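# Seat the wooden bed rail on the post pegs

## Task

Push one end of the wooden bed rail fully onto both of the post's pegs, with the rail's other end resting in the bracket. It must stay seated on its own once the robot lets go; if it only holds while gripped, the goal is not met.

## Robot and tools

Robot and frame. There are two arms, left_arm and right_arm, mounted on opposite sides of the table and facing each other. The names are labels only and do not match the left or right of any picture. All positions use one scene frame in metres. Its origin is the table centre, +z points up, the table surface is at z = +0.020, and left_arm's base is on the +y side. Each gripper closes along its own y axis, and its fingers point along its +x axis. The reported end_effector_position is the spot between the finger pads, 3 to 4 cm short of the fingertips. It can be somewhat wrong, especially when the arm is stretched far out. A reference picture shows the finished assembly.

execute_actions. The argument actions is a list holding no item or exactly one. An empty list commands nothing and just reports the state. A motion item is {"rows": [...], "steps": n}, where n is 1 to 15 control steps of 1/30 s each (default 15). You may give 1 to 15 rows. Row k is used on step k, and the last row repeats if there are fewer rows than steps. A wait item is {"steps": n} with no rows and n up to 300. It commands nothing new and returns once n steps have passed since the previous result, and your reply time counts toward those steps. The optional pictures flag (true/false) controls whether camera images come back. A refused call moves nothing.

Row layout. Every row is a single list of 14 numbers, each between -1 and 1, always covering both arms. The first 7 are for left_arm: waist, shoulder, elbow, wrist pitch, wrist yaw, wrist roll, then gripper opening. The last 7 are the same for right_arm.

The six joint numbers per arm are offsets, not poses. They are measured from the joint angles printed in the latest result that lists them, not from the previous row. Before any such result exists in the scene, and for the second or later call inside one reply, they are measured from where the arm is when the action begins. Scale: 1.0 equals 0.9615 rad for the waist, shoulder and elbow, 1.713 rad for wrist pitch, 1.767 rad for wrist yaw, and 1.728 rad for wrist roll.

Joint ranges (rad): waist -3.054..3.054, shoulder 0.000..3.142, elbow 0.000..2.356, wrist pitch -1.571..1.571, wrist yaw -1.571..1.571, wrist roll -3.142..3.142. A call whose target passes a bound outward by more than 0.010 rad is refused. True limits can sit up to 0.010 rad either side of these values. Targets beyond a true limit are clipped there, and the result may print "joint sent to its limit", possibly about an earlier motion. If that line is missing, it does not prove there is room left. An all-zero row is not a hold: it pulls the arm back to the reference angles.

The gripper number is absolute, not an offset. +1 is fully open (0.088 m between pads). Empty fingers touch at about -0.80, and values down to -1 close them no further. A full close takes at least about 0.5 s. grip_measured reports the finger opening on this same scale. To hold something, keep commanding roughly 0.07 below its reading; a smaller margin gives a lighter grip. Readings may be off by about 1 mm per gripper. Under a hard squeeze they read up to about 3 mm (0.061) narrower than the real gap. Parts thinner than about 3 mm get proportionally less force. Each pad pushes with at most about 34 to 49 N, and can spike harder at first contact.

Motion behaviour. On each step, a joint's target is kept within a fixed lead of its measured angle: 0.211 rad for waist, shoulder and elbow, 0.213 for wrist pitch, 0.267 for wrist yaw, and 0.228 for wrist roll. If a step's targets would move the gripper over 70 mm from its current place, all of that arm's targets are scaled back. Friction can make a joint stop early or skip a tiny move, mostly at long reach, so check the reported angles after each motion. Between calls, the arms keep heading toward the last row sent. They stop once everything has nearly stopped moving, or when a step is HELD. Fingers that are still moving finish their motion.

Result lines. Each arm's state line gives the gripper position, its wxyz quaternion, and its linear and angular speeds. Joint positions and Joint velocities give one block per arm: six joints in order, then the pad gap in m and m/s. "joint command not followed" means the clearance check altered or blocked joint targets on some steps; the rest of the row was still applied. HELD marks steps on which all or part of your row was not sent. MOTOR HOT appears from 50 °C. At 95 °C an OVER-TEMPERATURE FAULT holds the arm until it cools, and if it is still too hot after 30 to 60 s the arm and its gripper lose power and go limp. Carrying a load, even while you are thinking, heats the motors. Load limits (N m) per arm: waist 17.8, shoulder 22, elbow 22, wrist pitch 5.8, wrist yaw 5.78, wrist roll 5.42. The weight of a held object counts toward these. Reaching a limit freezes that arm for 10 s and drops the rest of the call.

zoom_image takes camera (one of cam_head_left, cam_head_right, cam_high, cam_low, cam_left_wrist, cam_right_wrist) and region [x0, y0, x1, y1] in pixels. (0,0) is the top-left corner, and the region is at most 504 by 504. Each camera image is 504x504. show_instructions takes no arguments and shows the reference pictures again. finished_scene takes scene, the number of the current scene. It cannot be undone, and it reports whether the goal was met. A reply with no tool call ends everything.

Cautions. Parts you hold may get an occasional brief tug, and loose items may be nudged. Never let anything go off the table. Keep the arms from hitting or pressing hard on each other. Avoid drops, slips, slams and forceful shoving. Before finishing, release the rail and confirm it stays seated without help.

Each tool is called after "Request:" as name(argument=value, ...), one argument or row to a line, values as JSON.

## Session

Request:
show_instructions(
)

Request:
execute_actions(
  actions=[],
)

Reference images for this scene: Fitting the bed rail to the post page 1.

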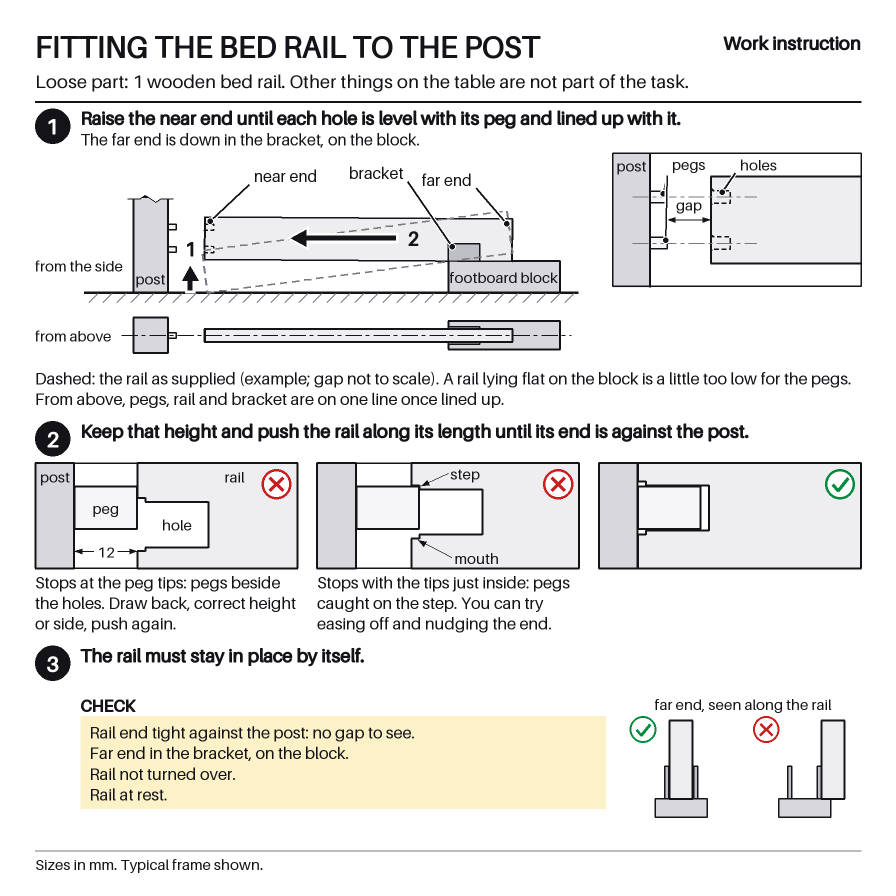

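Scene clock: 0.00 s of 4700.00 s.
left_arm: end_effector_position=(+0.3173, +0.2150, +0.4085) grip_measured=+1.000 end_effector_quat_wxyz=(-0.566, +0.775, -0.234, -0.157) end_effector_velocity=(+0.001, +0.003, -0.002) end_effector_angular_velocity=(+0.015, -0.012, +0.014) | right_arm: end_effector_position=(+0.2996, -0.6035, +0.2395) grip_measured=+1.000 end_effector_quat_wxyz=(+0.713, -0.452, +0.496, -0.204) end_effector_velocity=(-0.001, -0.000, -0.001) end_effector_angular_velocity=(+0.002, +0.013, +0.006)
Joint positions: left_arm=[-0.06   1.49   1.387 -0.833 -0.887 -2.751  0.088] | right_arm=[-0.998  1.496  0.732 -0.199  0.879 -0.617  0.088]
Joint velocities: left_arm=[-0.002  0.002 -0.007 -0.007 -0.022 -0.007  0.   ] | right_arm=[-0.002 -0.002 -0.002 -0.007 -0.007 -0.007  0.   ]
Motor temperatures (°C, as the motors report them): left_arm=[28 34 31 27 32 25] | right_arm=[27 34 33 32 25 26]
Heat: left arm: hottest shoulder 34 °C (+0.0 °C/min); right arm: hottest shoulder 34 °C (+0.0 °C/min).

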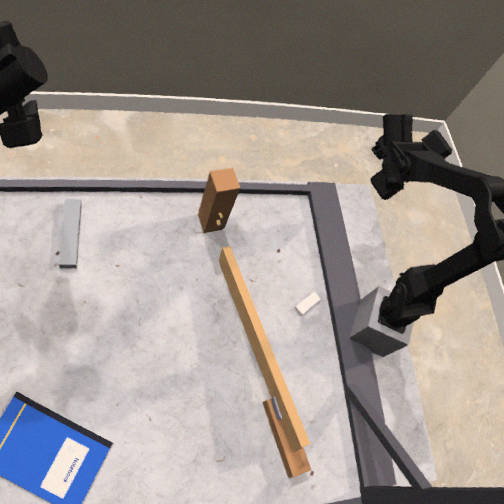

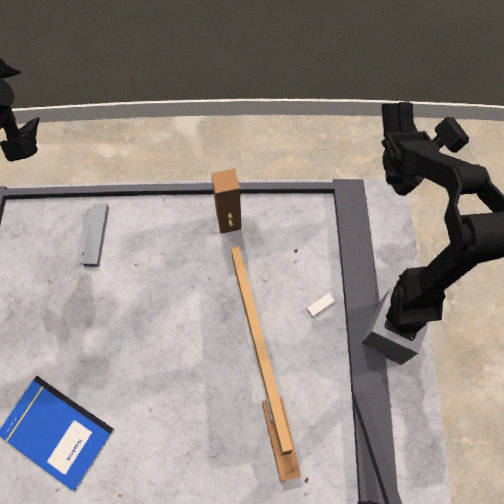

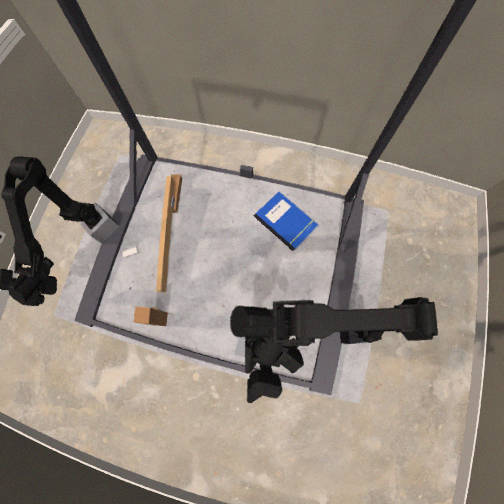

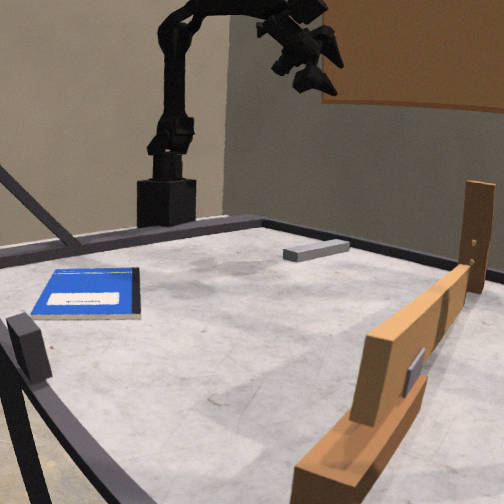

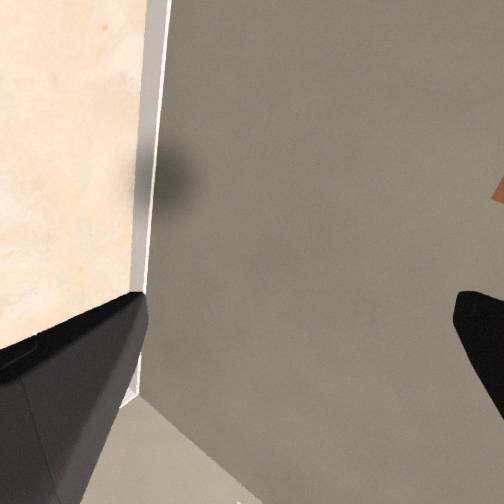

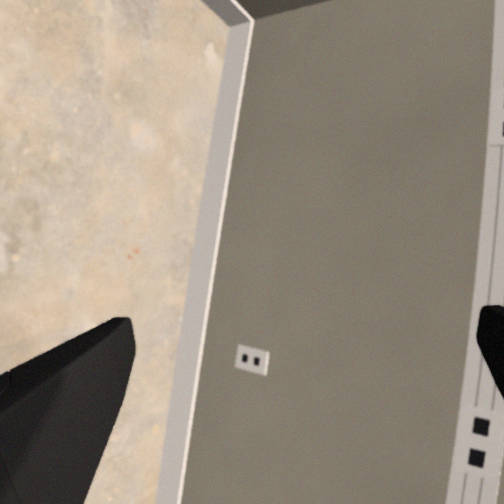

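Request:
execute_actions(
  actions=[
    {"rows":[[0,0,0,0,0,0,1,0.6,0.2,0.43,-0.49,-0.5,0.55,1]],"steps":15},
  ],
  pictures=false,
)

Request:
execute_actions(
  actions=[
    {"rows":[[0,0,0,0,0,0,1,0.7,0,0,0,0,0.6,1]],"steps":15},
  ],
  pictures=false,
)

Request:
execute_actions(
  actions=[
    {"steps":20},
  ],
)

Scene clock: 11.17 s of 4700.00 s.
left_arm: end_effector_position=(+0.3173, +0.2150, +0.4085) grip_measured=+1.000 end_effector_quat_wxyz=(-0.566, +0.775, -0.234, -0.157) end_effector_velocity=(+0.001, +0.002, -0.000) end_effector_angular_velocity=(+0.010, -0.013, +0.014) | right_arm: end_effector_position=(+0.2381, -0.3332, +0.2091) grip_measured=+1.000 end_effector_quat_wxyz=(+0.736, -0.176, +0.632, +0.168) end_effector_velocity=(-0.472, +0.028, -0.068) end_effector_angular_velocity=(-0.068, +2.030, -1.341)
Joint positions: left_arm=[-0.06   1.49   1.387 -0.833 -0.887 -2.751  0.088] | right_arm=[-0.439  1.668  1.128 -0.9    0.067  0.141  0.088]
Joint velocities: left_arm=[-0.002  0.002 -0.002 -0.007 -0.022 -0.007  0.   ] | right_arm=[ 0.535  0.085  0.061 -1.78  -0.901  2.015  0.   ]
Motor temperatures (°C, as the motors report them): left_arm=[28 35 33 27 32 25] | right_arm=[27 35 34 32 25 26]
Heat: left arm: hottest shoulder 35 °C (+5.4 °C/min); right arm: hottest shoulder 35 °C (+5.4 °C/min).
Steps of this call (steps 1 to 90: nothing new was sent; then 7.67 s passed at rest; steps 91 to 105: all 15 steps of this action). Readings (joint positions):
91: left_arm=[-0.060 1.490 1.387 -0.833 -0.887 -2.751] | right_arm=[-0.983 1.517 0.758 -0.249 0.847 -0.576]
92: left_arm=[-0.060 1.490 1.387 -0.833 -0.887 -2.751] | right_arm=[-0.952 1.544 0.795 -0.285 0.792 -0.531]
94: left_arm=[-0.060 1.490 1.387 -0.833 -0.887 -2.751] | right_arm=[-0.870 1.600 0.873 -0.367 0.679 -0.442]
98: left_arm=[-0.060 1.490 1.387 -0.833 -0.887 -2.751] | right_arm=[-0.703 1.649 1.015 -0.532 0.467 -0.263]
105: the state above

Scene clock: 11.67 s of 4700.00 s.
left_arm: end_effector_position=(+0.3173, +0.2150, +0.4085) grip_measured=+1.000 end_effector_quat_wxyz=(-0.566, +0.775, -0.234, -0.157) end_effector_velocity=(-0.003, +0.003, -0.001) end_effector_angular_velocity=(+0.017, +0.001, +0.001) | right_arm: end_effector_position=(+0.0699, -0.2112, +0.2082) grip_measured=+1.000 end_effector_quat_wxyz=(+0.739, -0.036, +0.665, +0.106) end_effector_velocity=(+0.010, -0.005, +0.000) end_effector_angular_velocity=(+0.059, +0.035, -0.888)
Joint positions: left_arm=[-0.06   1.49   1.387 -0.833 -0.887 -2.751  0.088] | right_arm=[ 0.231  1.67   1.127 -0.898  0.063  1.103  0.088]
Joint velocities: left_arm=[-0.007 -0.002 -0.002 -0.022 -0.007 -0.007  0.   ] | right_arm=[-0.002 -0.002 -0.002 -0.007  0.066  0.886  0.   ]
Motor temperatures (°C, as the motors report them): left_arm=[28 35 33 28 32 25] | right_arm=[27 35 34 32 25 26]
Heat: left arm: hottest shoulder 35 °C (+5.1 °C/min); right arm: hottest shoulder 35 °C (+5.1 °C/min).
Steps of this call (steps 1 to 15: all 15 steps of this action). Readings (joint positions):
1: left_arm=[-0.060 1.490 1.387 -0.833 -0.887 -2.751] | right_arm=[-0.405 1.669 1.126 -0.920 0.073 0.211]
2: left_arm=[-0.060 1.490 1.387 -0.833 -0.887 -2.751] | right_arm=[-0.353 1.670 1.125 -0.912 0.075 0.280]
4: left_arm=[-0.060 1.490 1.387 -0.833 -0.887 -2.751] | right_arm=[-0.230 1.670 1.126 -0.897 0.073 0.416]
8: left_arm=[-0.060 1.490 1.387 -0.833 -0.887 -2.751] | right_arm=[0.028 1.670 1.127 -0.897 0.070 0.688]
15: the state above

Scene clock: 12.33 s of 4700.00 s.
left_arm: end_effector_position=(+0.3173, +0.2150, +0.4085) grip_measured=+1.000 end_effector_quat_wxyz=(-0.566, +0.775, -0.234, -0.157) end_effector_velocity=(-0.001, +0.002, -0.000) end_effector_angular_velocity=(+0.015, -0.005, -0.002) | right_arm: end_effector_position=(+0.0700, -0.2112, +0.2082) grip_measured=+1.000 end_effector_quat_wxyz=(+0.740, -0.010, +0.668, +0.082) end_effector_velocity=(-0.002, -0.002, +0.001) end_effector_angular_velocity=(+0.003, +0.021, +0.003)
Joint positions: left_arm=[-0.06   1.49   1.387 -0.833 -0.887 -2.751  0.088] | right_arm=[ 0.231  1.67   1.127 -0.898  0.063  1.173  0.088]
Joint velocities: left_arm=[-0.002 -0.002 -0.002 -0.007 -0.007  0.007  0.   ] | right_arm=[-0.007 -0.007 -0.002 -0.007 -0.022 -0.007  0.   ]
Motor temperatures (°C, as the motors report them): left_arm=[28 35 33 28 32 25] | right_arm=[27 35 34 32 25 26]
Heat: left arm: hottest shoulder 35 °C (+4.9 °C/min); right arm: hottest shoulder 35 °C (+4.9 °C/min).
Steps of this call (steps 1 to 20: the robot went on to your last target). Readings (joint positions):
1: left_arm=[-0.060 1.490 1.387 -0.833 -0.887 -2.751] | right_arm=[0.231 1.670 1.127 -0.898 0.063 1.125]
2: left_arm=[-0.060 1.490 1.387 -0.833 -0.887 -2.751] | right_arm=[0.231 1.670 1.127 -0.898 0.063 1.140]
4: left_arm=[-0.060 1.490 1.387 -0.833 -0.887 -2.751] | right_arm=[0.231 1.670 1.127 -0.898 0.063 1.157]
8: left_arm=[-0.060 1.490 1.387 -0.833 -0.887 -2.751] | right_arm=[0.231 1.670 1.127 -0.898 0.063 1.170]
20: the state above

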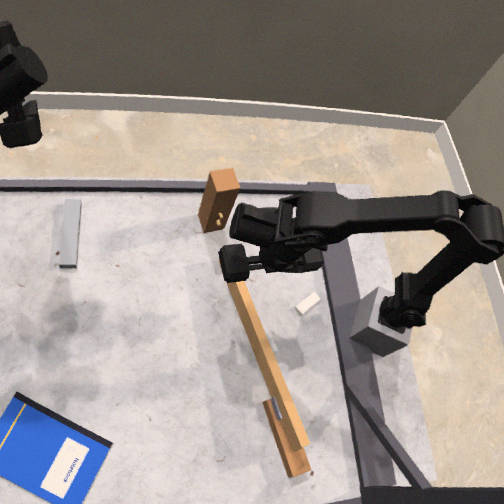

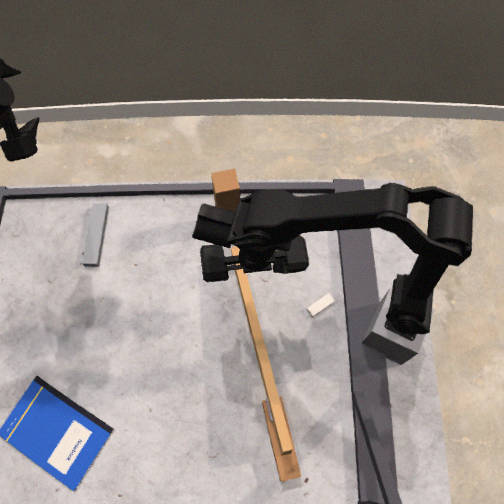

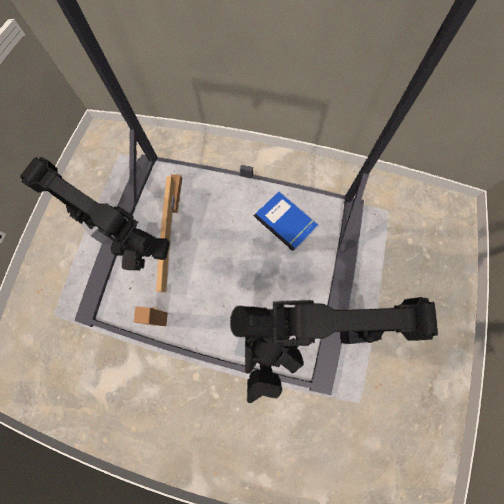

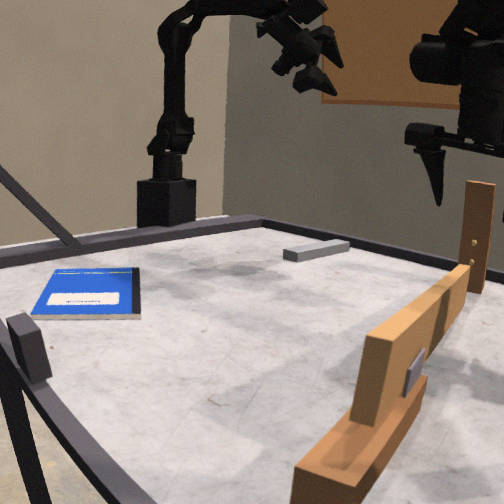

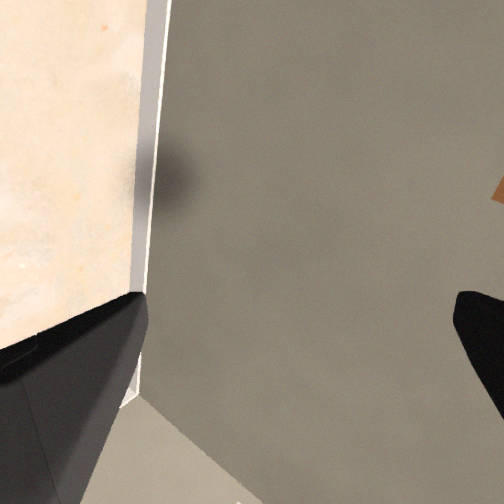

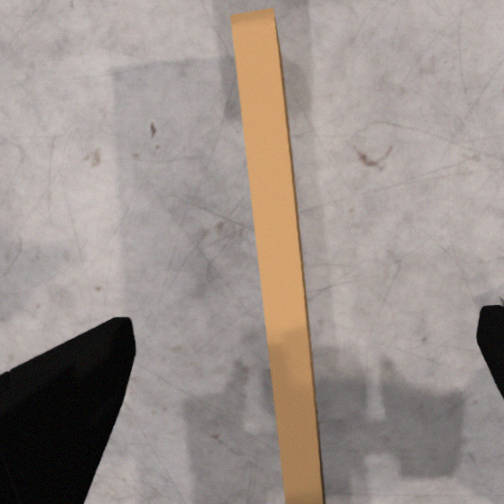

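Request:
execute_actions(
  actions=[
    {"rows":[[0,0,0,0,0,0,1,0,0.2,-0.14,0.13,-0.035,0.06,1]],"steps":15},
  ],
)

Scene clock: 17.27 s of 4700.00 s.
left_arm: end_effector_position=(+0.3173, +0.2150, +0.4085) grip_measured=+1.000 end_effector_quat_wxyz=(-0.566, +0.775, -0.234, -0.157) end_effector_velocity=(-0.001, +0.003, +0.000) end_effector_angular_velocity=(+0.012, -0.000, +0.006) | right_arm: end_effector_position=(+0.0593, -0.2172, +0.1250) grip_measured=+1.000 end_effector_quat_wxyz=(+0.712, -0.003, +0.702, +0.023) end_effector_velocity=(+0.000, +0.002, +0.002) end_effector_angular_velocity=(+0.014, +0.004, +0.005)
Joint positions: left_arm=[-0.06   1.49   1.387 -0.833 -0.887 -2.751  0.088] | right_arm=[ 0.231  1.858  0.996 -0.678  0.005  1.272  0.088]
Joint velocities: left_arm=[-0.002 -0.002  0.002 -0.022 -0.007 -0.007  0.   ] | right_arm=[-0.002 -0.007 -0.002  0.007 -0.007 -0.007  0.   ]
Motor temperatures (°C, as the motors report them): left_arm=[28 35 33 28 32 25] | right_arm=[27 35 34 32 25 26]
Heat: left arm: hottest shoulder 35 °C (+3.5 °C/min); right arm: hottest shoulder 35 °C (+3.5 °C/min).
Steps of this call (steps 1 to 15: the robot went on to your last target; steps 16 to 90: nothing new was sent; then 1.43 s passed at rest; steps 91 to 105: all 15 steps of this action). Readings (joint positions):
91: left_arm=[-0.060 1.490 1.387 -0.833 -0.887 -2.751] | right_arm=[0.231 1.690 1.109 -0.855 0.056 1.197]
92: left_arm=[-0.060 1.490 1.387 -0.833 -0.887 -2.751] | right_arm=[0.231 1.715 1.091 -0.793 0.042 1.219]
94: left_arm=[-0.060 1.490 1.387 -0.833 -0.887 -2.751] | right_arm=[0.231 1.790 1.054 -0.729 0.021 1.246]
98: left_arm=[-0.060 1.490 1.387 -0.833 -0.887 -2.751] | right_arm=[0.231 1.858 0.996 -0.698 0.009 1.267]
105: the state above

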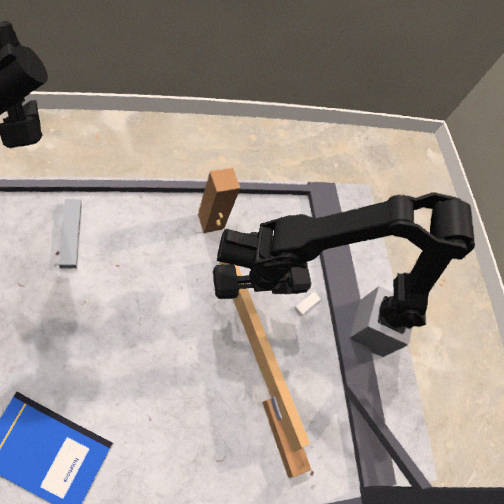

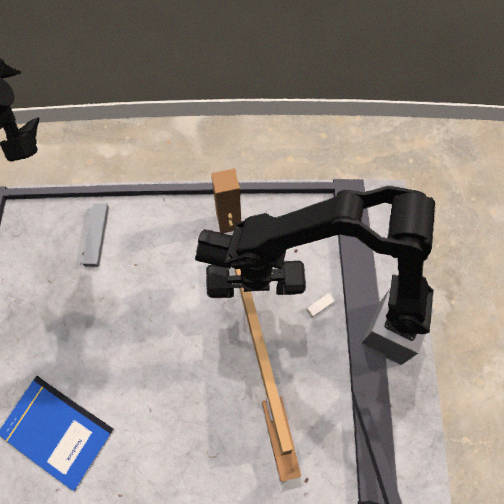

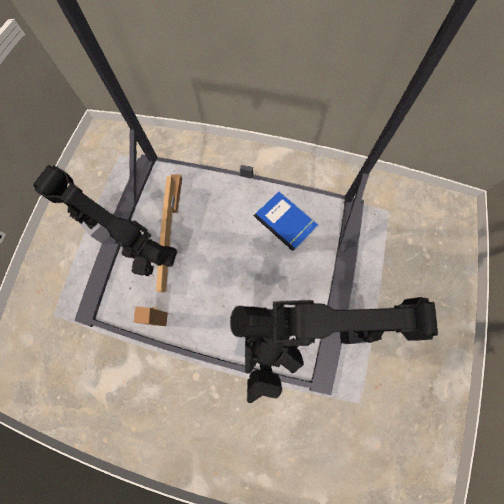

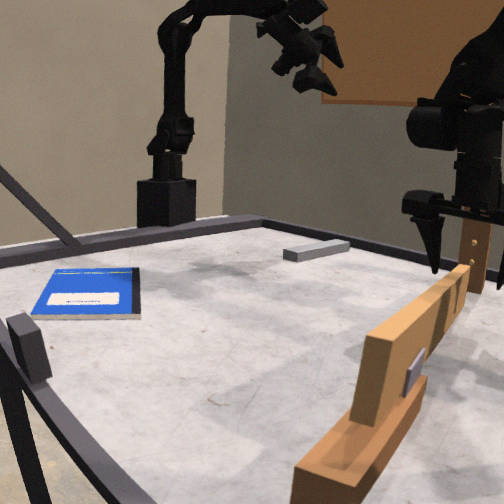

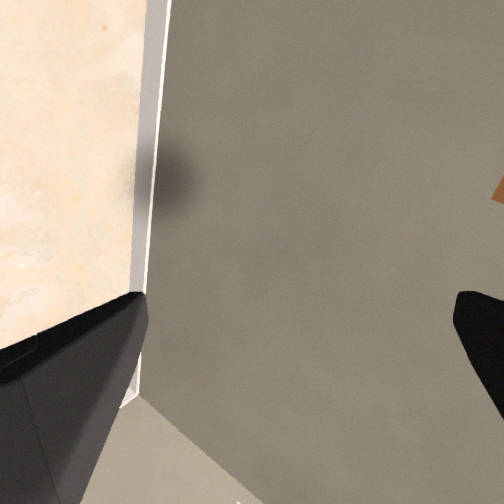

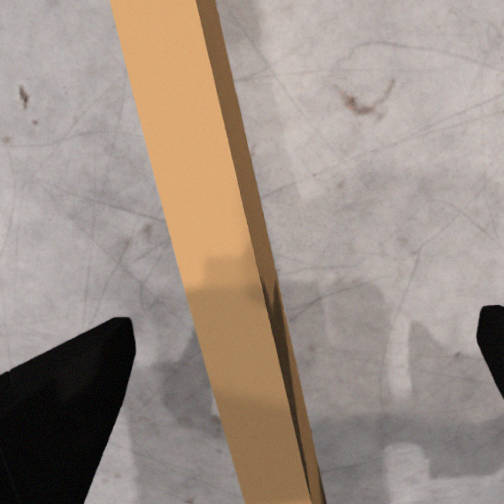

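Request:
execute_actions(
  actions=[
    {"rows":[[0,0,0,0,0,0,1,0,0.12,-0.05,0.1,0,-0.12,1]],"steps":15},
  ],
)

Scene clock: 20.13 s of 4700.00 s.
left_arm: end_effector_position=(+0.3173, +0.2150, +0.4085) grip_measured=+1.000 end_effector_quat_wxyz=(-0.566, +0.775, -0.234, -0.157) end_effector_velocity=(+0.001, +0.003, +0.001) end_effector_angular_velocity=(+0.005, -0.014, +0.014) | right_arm: end_effector_position=(+0.0613, -0.2100, +0.0878) grip_measured=+1.000 end_effector_quat_wxyz=(+0.711, -0.067, +0.693, +0.101) end_effector_velocity=(-0.000, +0.007, -0.001) end_effector_angular_velocity=(+0.032, -0.002, +0.025)
Joint positions: left_arm=[-0.06   1.49   1.387 -0.833 -0.887 -2.751  0.088] | right_arm=[ 0.231  1.963  0.955 -0.51   0.005  1.07   0.088]
Joint velocities: left_arm=[-0.002 -0.002 -0.002 -0.007 -0.022 -0.007  0.   ] | right_arm=[ 0.002  0.002 -0.002  0.037 -0.007 -0.022  0.   ]
Motor temperatures (°C, as the motors report them): left_arm=[28 35 33 28 32 25] | right_arm=[27 36 34 32 25 26]
Heat: left arm: hottest shoulder 35 °C (+3.0 °C/min); right arm: hottest shoulder 36 °C (+6.0 °C/min).
Steps of this call (steps 1 to 15: the robot went on to your last target; steps 16 to 71: nothing new was sent; steps 72 to 86: all 15 steps of this action). Readings (joint positions):
72: left_arm=[-0.060 1.490 1.387 -0.833 -0.887 -2.751] | right_arm=[0.231 1.874 0.987 -0.637 0.005 1.219]
73: left_arm=[-0.060 1.490 1.387 -0.833 -0.887 -2.751] | right_arm=[0.231 1.892 0.983 -0.584 0.005 1.170]
75: left_arm=[-0.060 1.490 1.387 -0.833 -0.887 -2.751] | right_arm=[0.231 1.935 0.975 -0.545 0.005 1.117]
79: left_arm=[-0.060 1.490 1.387 -0.833 -0.887 -2.751] | right_arm=[0.231 1.962 0.955 -0.521 0.005 1.081]
86: the state above

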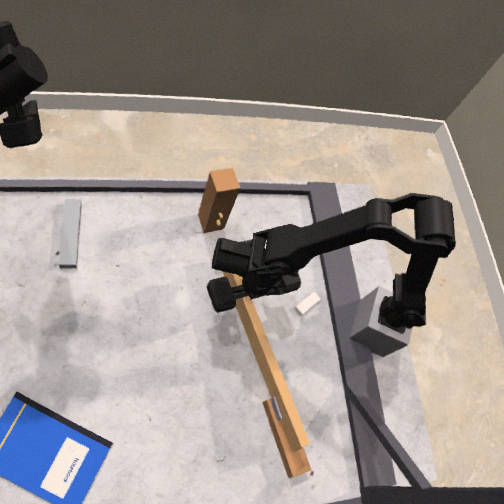

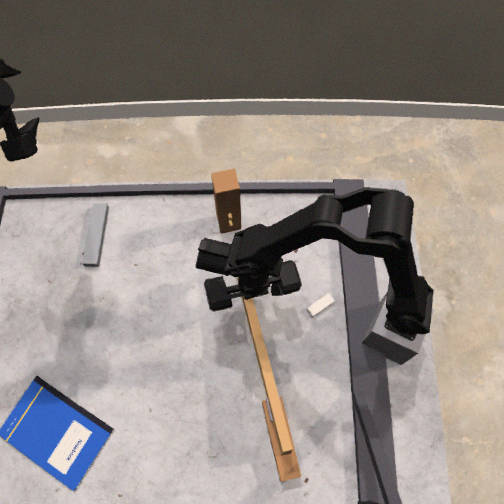

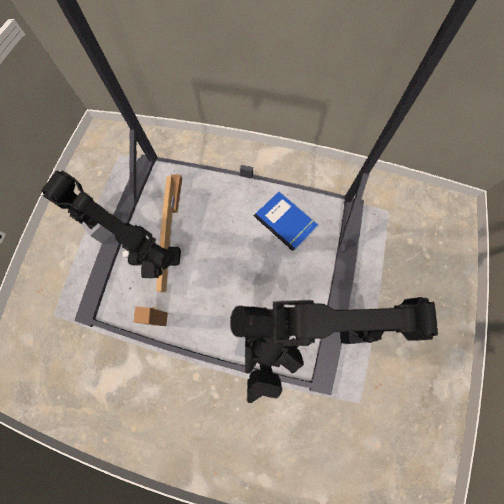

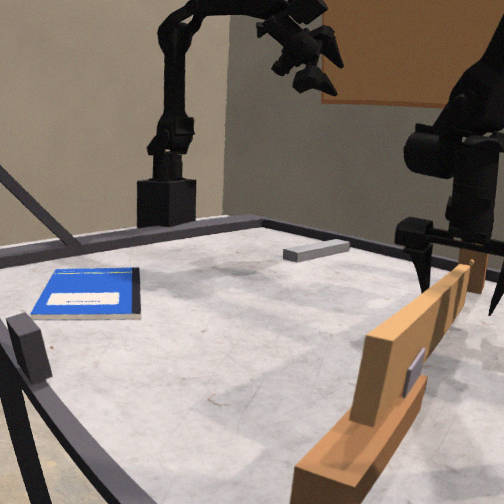

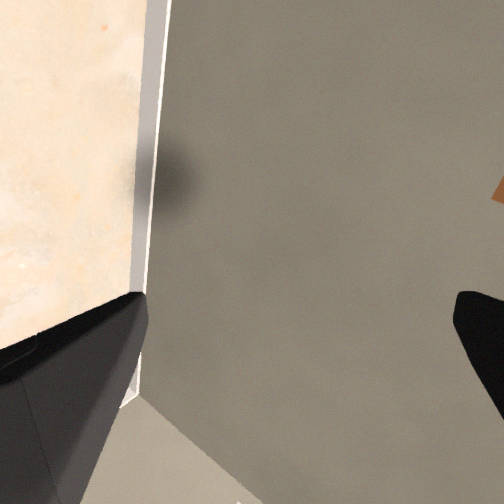

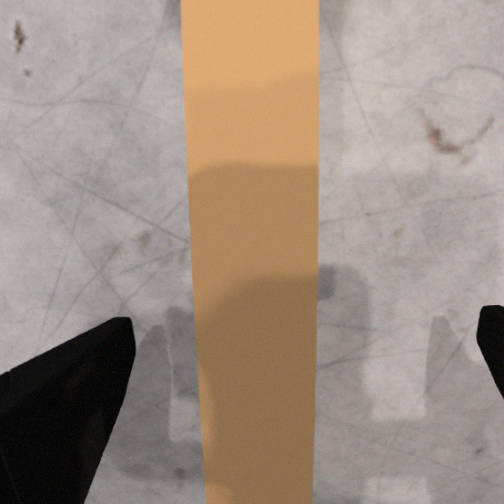

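Request:
execute_actions(
  actions=[
    {"rows":[[0,0,0,0,0,0,1,0,0.06,0.06,0,0,0,1]],"steps":10},
  ],
  pictures=false,
)

Request:
execute_actions(
  actions=[
    {"rows":[[0,0,0,0,0,0,1,0,0,0,0,0,0,-0.7]],"steps":15},
  ],
  pictures=false,
)

Request:
execute_actions(
  actions=[
    {"rows":[[0,0,0,0,0,0,1,0,-0.11,0.08,-0.11,0.03,0,-0.7]],"steps":15},
  ],
)

Scene clock: 25.80 s of 4700.00 s.
left_arm: end_effector_position=(+0.3173, +0.2150, +0.4085) grip_measured=+1.000 end_effector_quat_wxyz=(-0.566, +0.775, -0.234, -0.157) end_effector_velocity=(-0.001, +0.002, -0.002) end_effector_angular_velocity=(-0.005, +0.001, +0.013) | right_arm: end_effector_position=(+0.0644, -0.1984, +0.0842) grip_measured=+1.000 end_effector_quat_wxyz=(+0.711, -0.066, +0.692, +0.103) end_effector_velocity=(+0.002, +0.008, +0.003) end_effector_angular_velocity=(+0.023, +0.001, +0.005)
Joint positions: left_arm=[-0.06   1.49   1.387 -0.833 -0.887 -2.751  0.088] | right_arm=[ 0.231  2.004  1.001 -0.509  0.005  1.069  0.088]
Joint velocities: left_arm=[-0.002 -0.002 -0.007 -0.007 -0.007 -0.022  0.   ] | right_arm=[-0.002  0.002  0.017  0.007 -0.007 -0.007  0.   ]
Motor temperatures (°C, as the motors report them): left_arm=[28 36 34 28 32 25] | right_arm=[27 36 34 32 25 26]
Heat: left arm: hottest shoulder 36 °C (+4.7 °C/min); right arm: hottest shoulder 36 °C (+4.7 °C/min).
Steps of this call (steps 1 to 15: the robot went on to your last target; steps 16 to 90: nothing new was sent; then 2.33 s passed at rest; steps 91 to 100: all 10 steps of this action). Readings (joint positions):
91: left_arm=[-0.060 1.490 1.387 -0.833 -0.887 -2.751] | right_arm=[0.231 1.971 0.962 -0.511 0.005 1.069]
92: left_arm=[-0.060 1.490 1.387 -0.833 -0.887 -2.751] | right_arm=[0.231 1.981 0.973 -0.511 0.005 1.069]
94: left_arm=[-0.060 1.490 1.387 -0.833 -0.887 -2.751] | right_arm=[0.231 1.997 0.990 -0.509 0.005 1.069]
98: left_arm=[-0.060 1.490 1.387 -0.833 -0.887 -2.751] | right_arm=[0.231 2.004 0.999 -0.509 0.005 1.069]
100: the state above

Scene clock: 26.30 s of 4700.00 s.
left_arm: end_effector_position=(+0.3173, +0.2150, +0.4085) grip_measured=+1.000 end_effector_quat_wxyz=(-0.566, +0.775, -0.234, -0.157) end_effector_velocity=(-0.001, +0.002, -0.000) end_effector_angular_velocity=(+0.015, -0.005, -0.002) | right_arm: end_effector_position=(+0.0643, -0.1980, +0.0842) grip_measured=-0.440 end_effector_quat_wxyz=(+0.711, -0.063, +0.693, +0.102) end_effector_velocity=(-0.000, +0.006, +0.002) end_effector_angular_velocity=(+0.028, +0.001, -0.004)
Joint positions: left_arm=[-0.06   1.49   1.387 -0.833 -0.887 -2.751  0.088] | right_arm=[ 0.231  2.004  1.001 -0.507  0.004  1.075  0.017]
Joint velocities: left_arm=[-0.002 -0.002 -0.002 -0.007 -0.007  0.007  0.   ] | right_arm=[ 0.002 -0.002  0.002  0.022 -0.007  0.007 -0.042]
Motor temperatures (°C, as the motors report them): left_arm=[28 36 34 28 32 25] | right_arm=[27 36 34 32 25 26]
Heat: left arm: hottest shoulder 36 °C (+4.6 °C/min); right arm: hottest shoulder 36 °C (+4.6 °C/min).
Steps of this call (steps 1 to 15: all 15 steps of this action). Readings (joint positions):
1: left_arm=[-0.060 1.490 1.387 -0.833 -0.887 -2.751] | right_arm=[0.231 2.004 1.001 -0.509 0.005 1.069]
2: left_arm=[-0.060 1.490 1.387 -0.833 -0.887 -2.751] | right_arm=[0.231 2.004 1.001 -0.509 0.005 1.069]
4: left_arm=[-0.060 1.490 1.387 -0.833 -0.887 -2.751] | right_arm=[0.231 2.004 1.001 -0.509 0.005 1.069]
8: left_arm=[-0.060 1.490 1.387 -0.833 -0.887 -2.751] | right_arm=[0.231 2.004 1.001 -0.509 0.005 1.069]
15: the state above

Scene clock: 26.80 s of 4700.00 s.
left_arm: end_effector_position=(+0.3173, +0.2150, +0.4085) grip_measured=+1.000 end_effector_quat_wxyz=(-0.566, +0.775, -0.234, -0.157) end_effector_velocity=(-0.001, +0.002, -0.000) end_effector_angular_velocity=(+0.002, -0.003, +0.006) | right_arm: end_effector_position=(+0.0724, -0.2008, +0.1245) grip_measured=-0.462 end_effector_quat_wxyz=(+0.728, -0.073, +0.677, +0.085) end_effector_velocity=(+0.001, +0.001, +0.000) end_effector_angular_velocity=(+0.008, +0.005, +0.000)
Joint positions: left_arm=[-0.06   1.49   1.387 -0.833 -0.887 -2.751  0.088] | right_arm=[ 0.231  1.914  1.07  -0.684  0.061  1.084  0.016]
Joint velocities: left_arm=[-0.002 -0.002 -0.002 -0.007 -0.007 -0.007  0.   ] | right_arm=[-0.007 -0.002 -0.002  0.007 -0.007 -0.007 -0.   ]
Motor temperatures (°C, as the motors report them): left_arm=[28 36 34 28 32 25] | right_arm=[27 36 34 32 25 26]
Heat: left arm: hottest shoulder 36 °C (+4.5 °C/min); right arm: hottest shoulder 36 °C (+4.5 °C/min).
Steps of this call (steps 1 to 15: all 15 steps of this action). Readings (joint positions):
1: left_arm=[-0.060 1.490 1.387 -0.833 -0.887 -2.751] | right_arm=[0.231 1.993 1.017 -0.551 0.015 1.077]
2: left_arm=[-0.060 1.490 1.387 -0.833 -0.887 -2.751] | right_arm=[0.230 1.982 1.028 -0.599 0.027 1.085]
4: left_arm=[-0.060 1.490 1.387 -0.833 -0.887 -2.751] | right_arm=[0.231 1.947 1.045 -0.644 0.037 1.088]
8: left_arm=[-0.060 1.490 1.387 -0.833 -0.887 -2.751] | right_arm=[0.231 1.915 1.070 -0.675 0.060 1.084]
15: the state above

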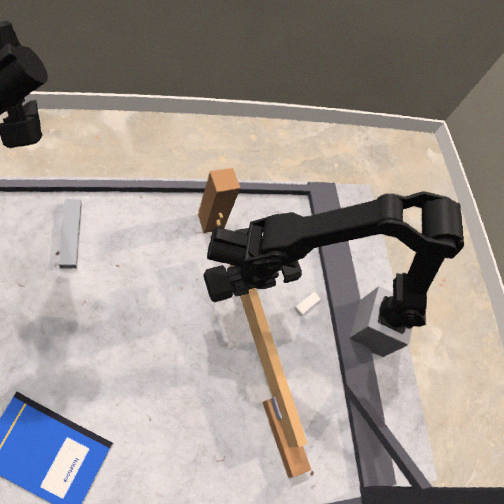

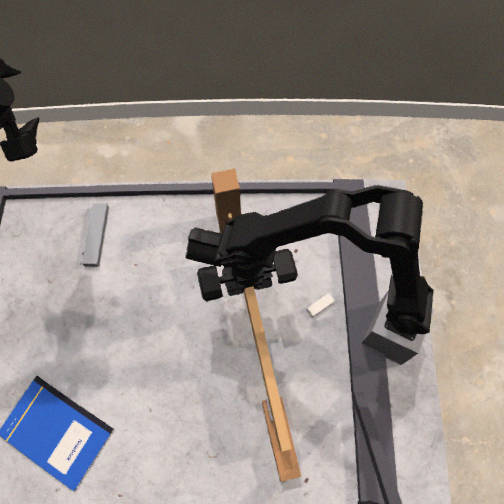

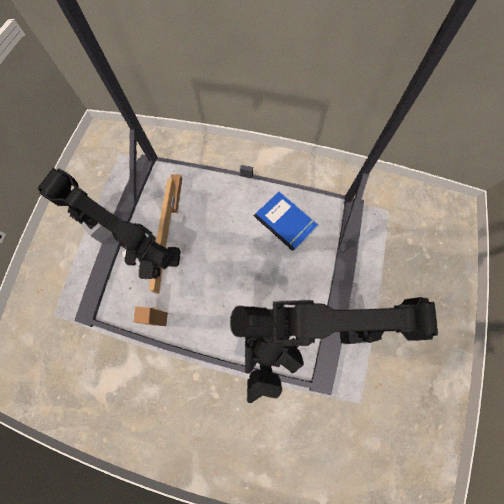

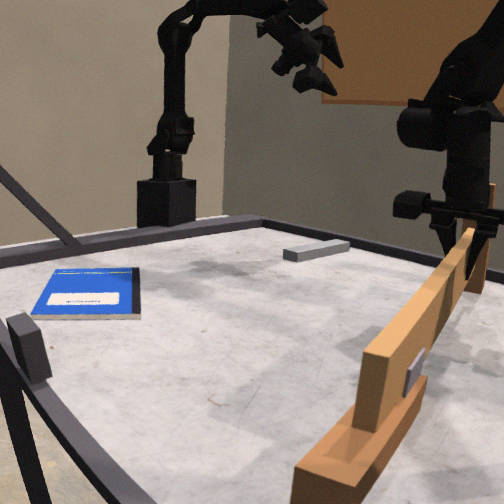

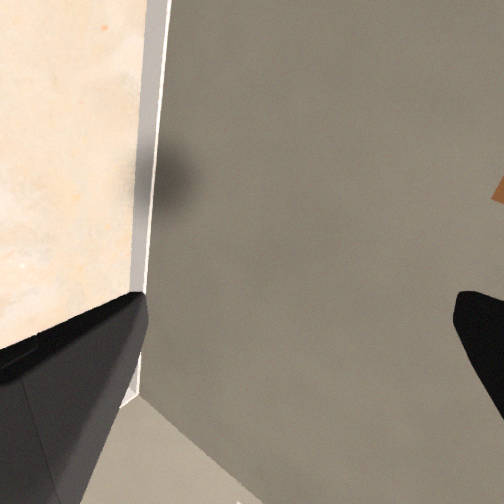

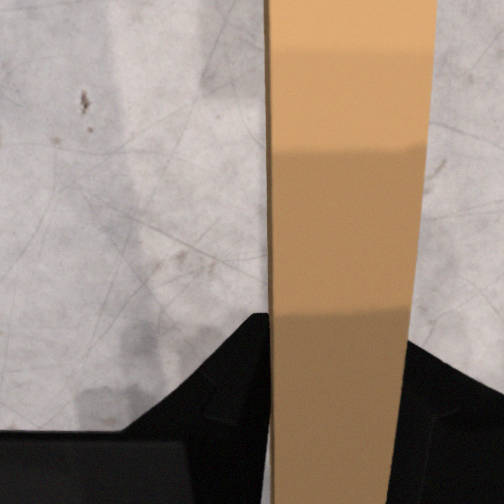

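Request:
execute_actions(
  actions=[
    {"rows":[[0,0,0,0,0,0,1,-0.1,0.045,0.06,-0.01,0,-0.056,-0.7]],"steps":15},
  ],
)

Request:
zoom_image(
  camera="cam_high",
  region=[120, 260, 190, 330],
)

Request:
zoom_image(
  camera="cam_head_left",
  region=[180, 160, 280, 280],
)

Scene clock: 33.80 s of 4700.00 s.
left_arm: end_effector_position=(+0.3173, +0.2150, +0.4085) grip_measured=+1.000 end_effector_quat_wxyz=(-0.566, +0.775, -0.234, -0.157) end_effector_velocity=(-0.002, +0.000, -0.001) end_effector_angular_velocity=(-0.013, +0.012, +0.004) | right_arm: end_effector_position=(+0.1060, -0.2011, +0.1239) grip_measured=-0.462 end_effector_quat_wxyz=(+0.729, -0.066, +0.677, +0.077) end_effector_velocity=(-0.002, -0.005, -0.000) end_effector_angular_velocity=(-0.017, +0.015, -0.009)
Joint positions: left_arm=[-0.06   1.49   1.387 -0.833 -0.887 -2.751  0.088] | right_arm=[ 0.133  1.948  1.116 -0.693  0.06   1.008  0.016]
Joint velocities: left_arm=[-0.002 -0.002 -0.002 -0.007  0.007 -0.022  0.   ] | right_arm=[-0.002 -0.002 -0.002 -0.022 -0.007  0.007  0.   ]
Motor temperatures (°C, as the motors report them): left_arm=[28 36 34 29 32 25] | right_arm=[27 38 34 32 25 26]
Heat: left arm: hottest shoulder 36 °C (+3.6 °C/min); right arm: hottest shoulder 38 °C (+7.1 °C/min).
Steps of this call (steps 1 to 15: the robot went on to your last target; steps 16 to 90: nothing new was sent; then 3.50 s passed at rest; steps 91 to 105: all 15 steps of this action). Readings (joint positions):
91: left_arm=[-0.060 1.490 1.387 -0.833 -0.887 -2.751] | right_arm=[0.221 1.920 1.079 -0.693 0.053 1.067]
92: left_arm=[-0.060 1.490 1.387 -0.833 -0.887 -2.751] | right_arm=[0.204 1.927 1.089 -0.694 0.050 1.051]
94: left_arm=[-0.060 1.490 1.387 -0.833 -0.887 -2.751] | right_arm=[0.164 1.940 1.106 -0.692 0.057 1.027]
98: left_arm=[-0.060 1.490 1.387 -0.833 -0.887 -2.751] | right_arm=[0.133 1.945 1.114 -0.693 0.060 1.011]
105: the state above

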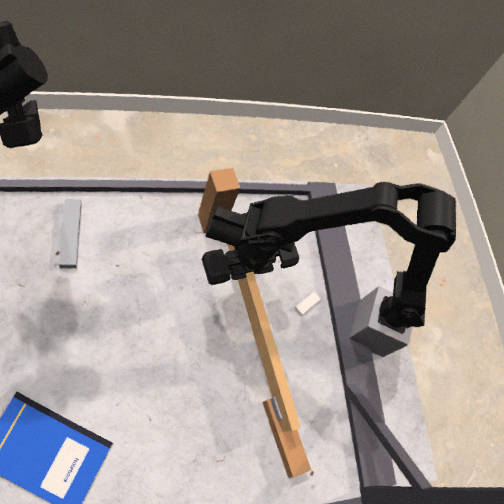

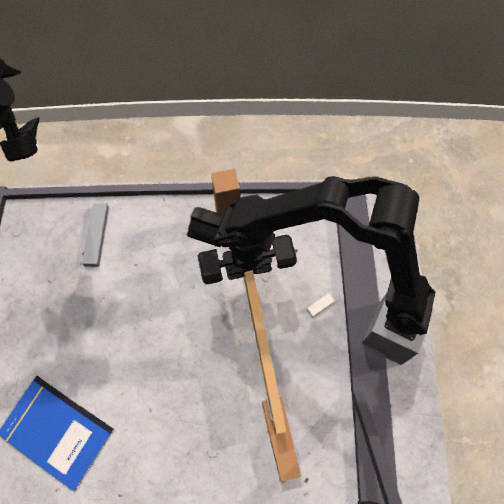

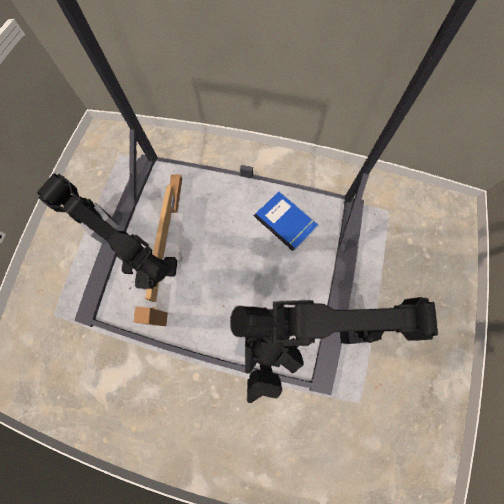

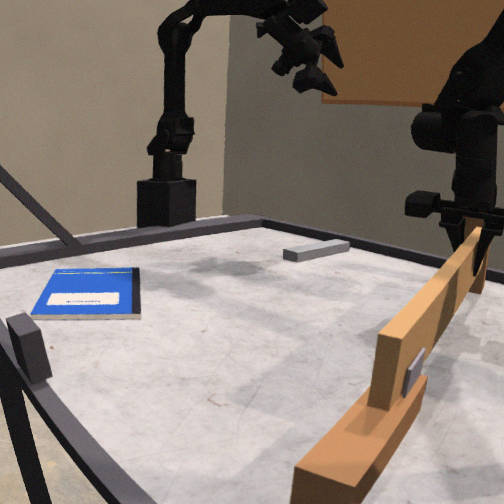

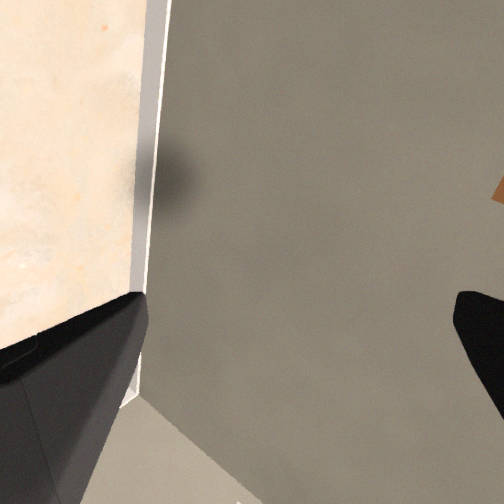

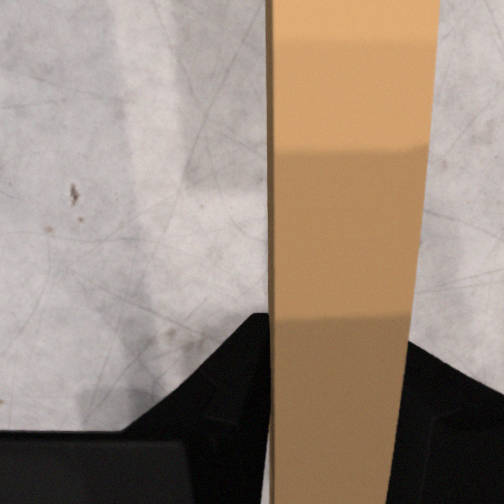

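Region (120, 260, 190, 330) of cam_high's 504x504 image, scaled by 7.200, with more detail than that image has.

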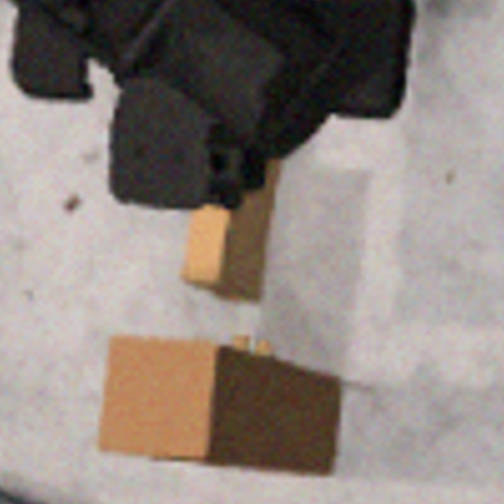

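Region (180, 160, 280, 280) of cam_head_left's 504x504 image, scaled by 4.200, with more detail than that image has.

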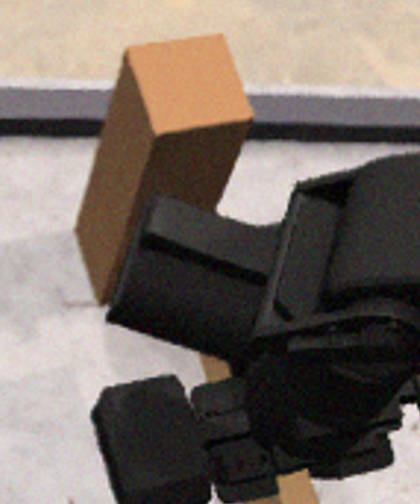

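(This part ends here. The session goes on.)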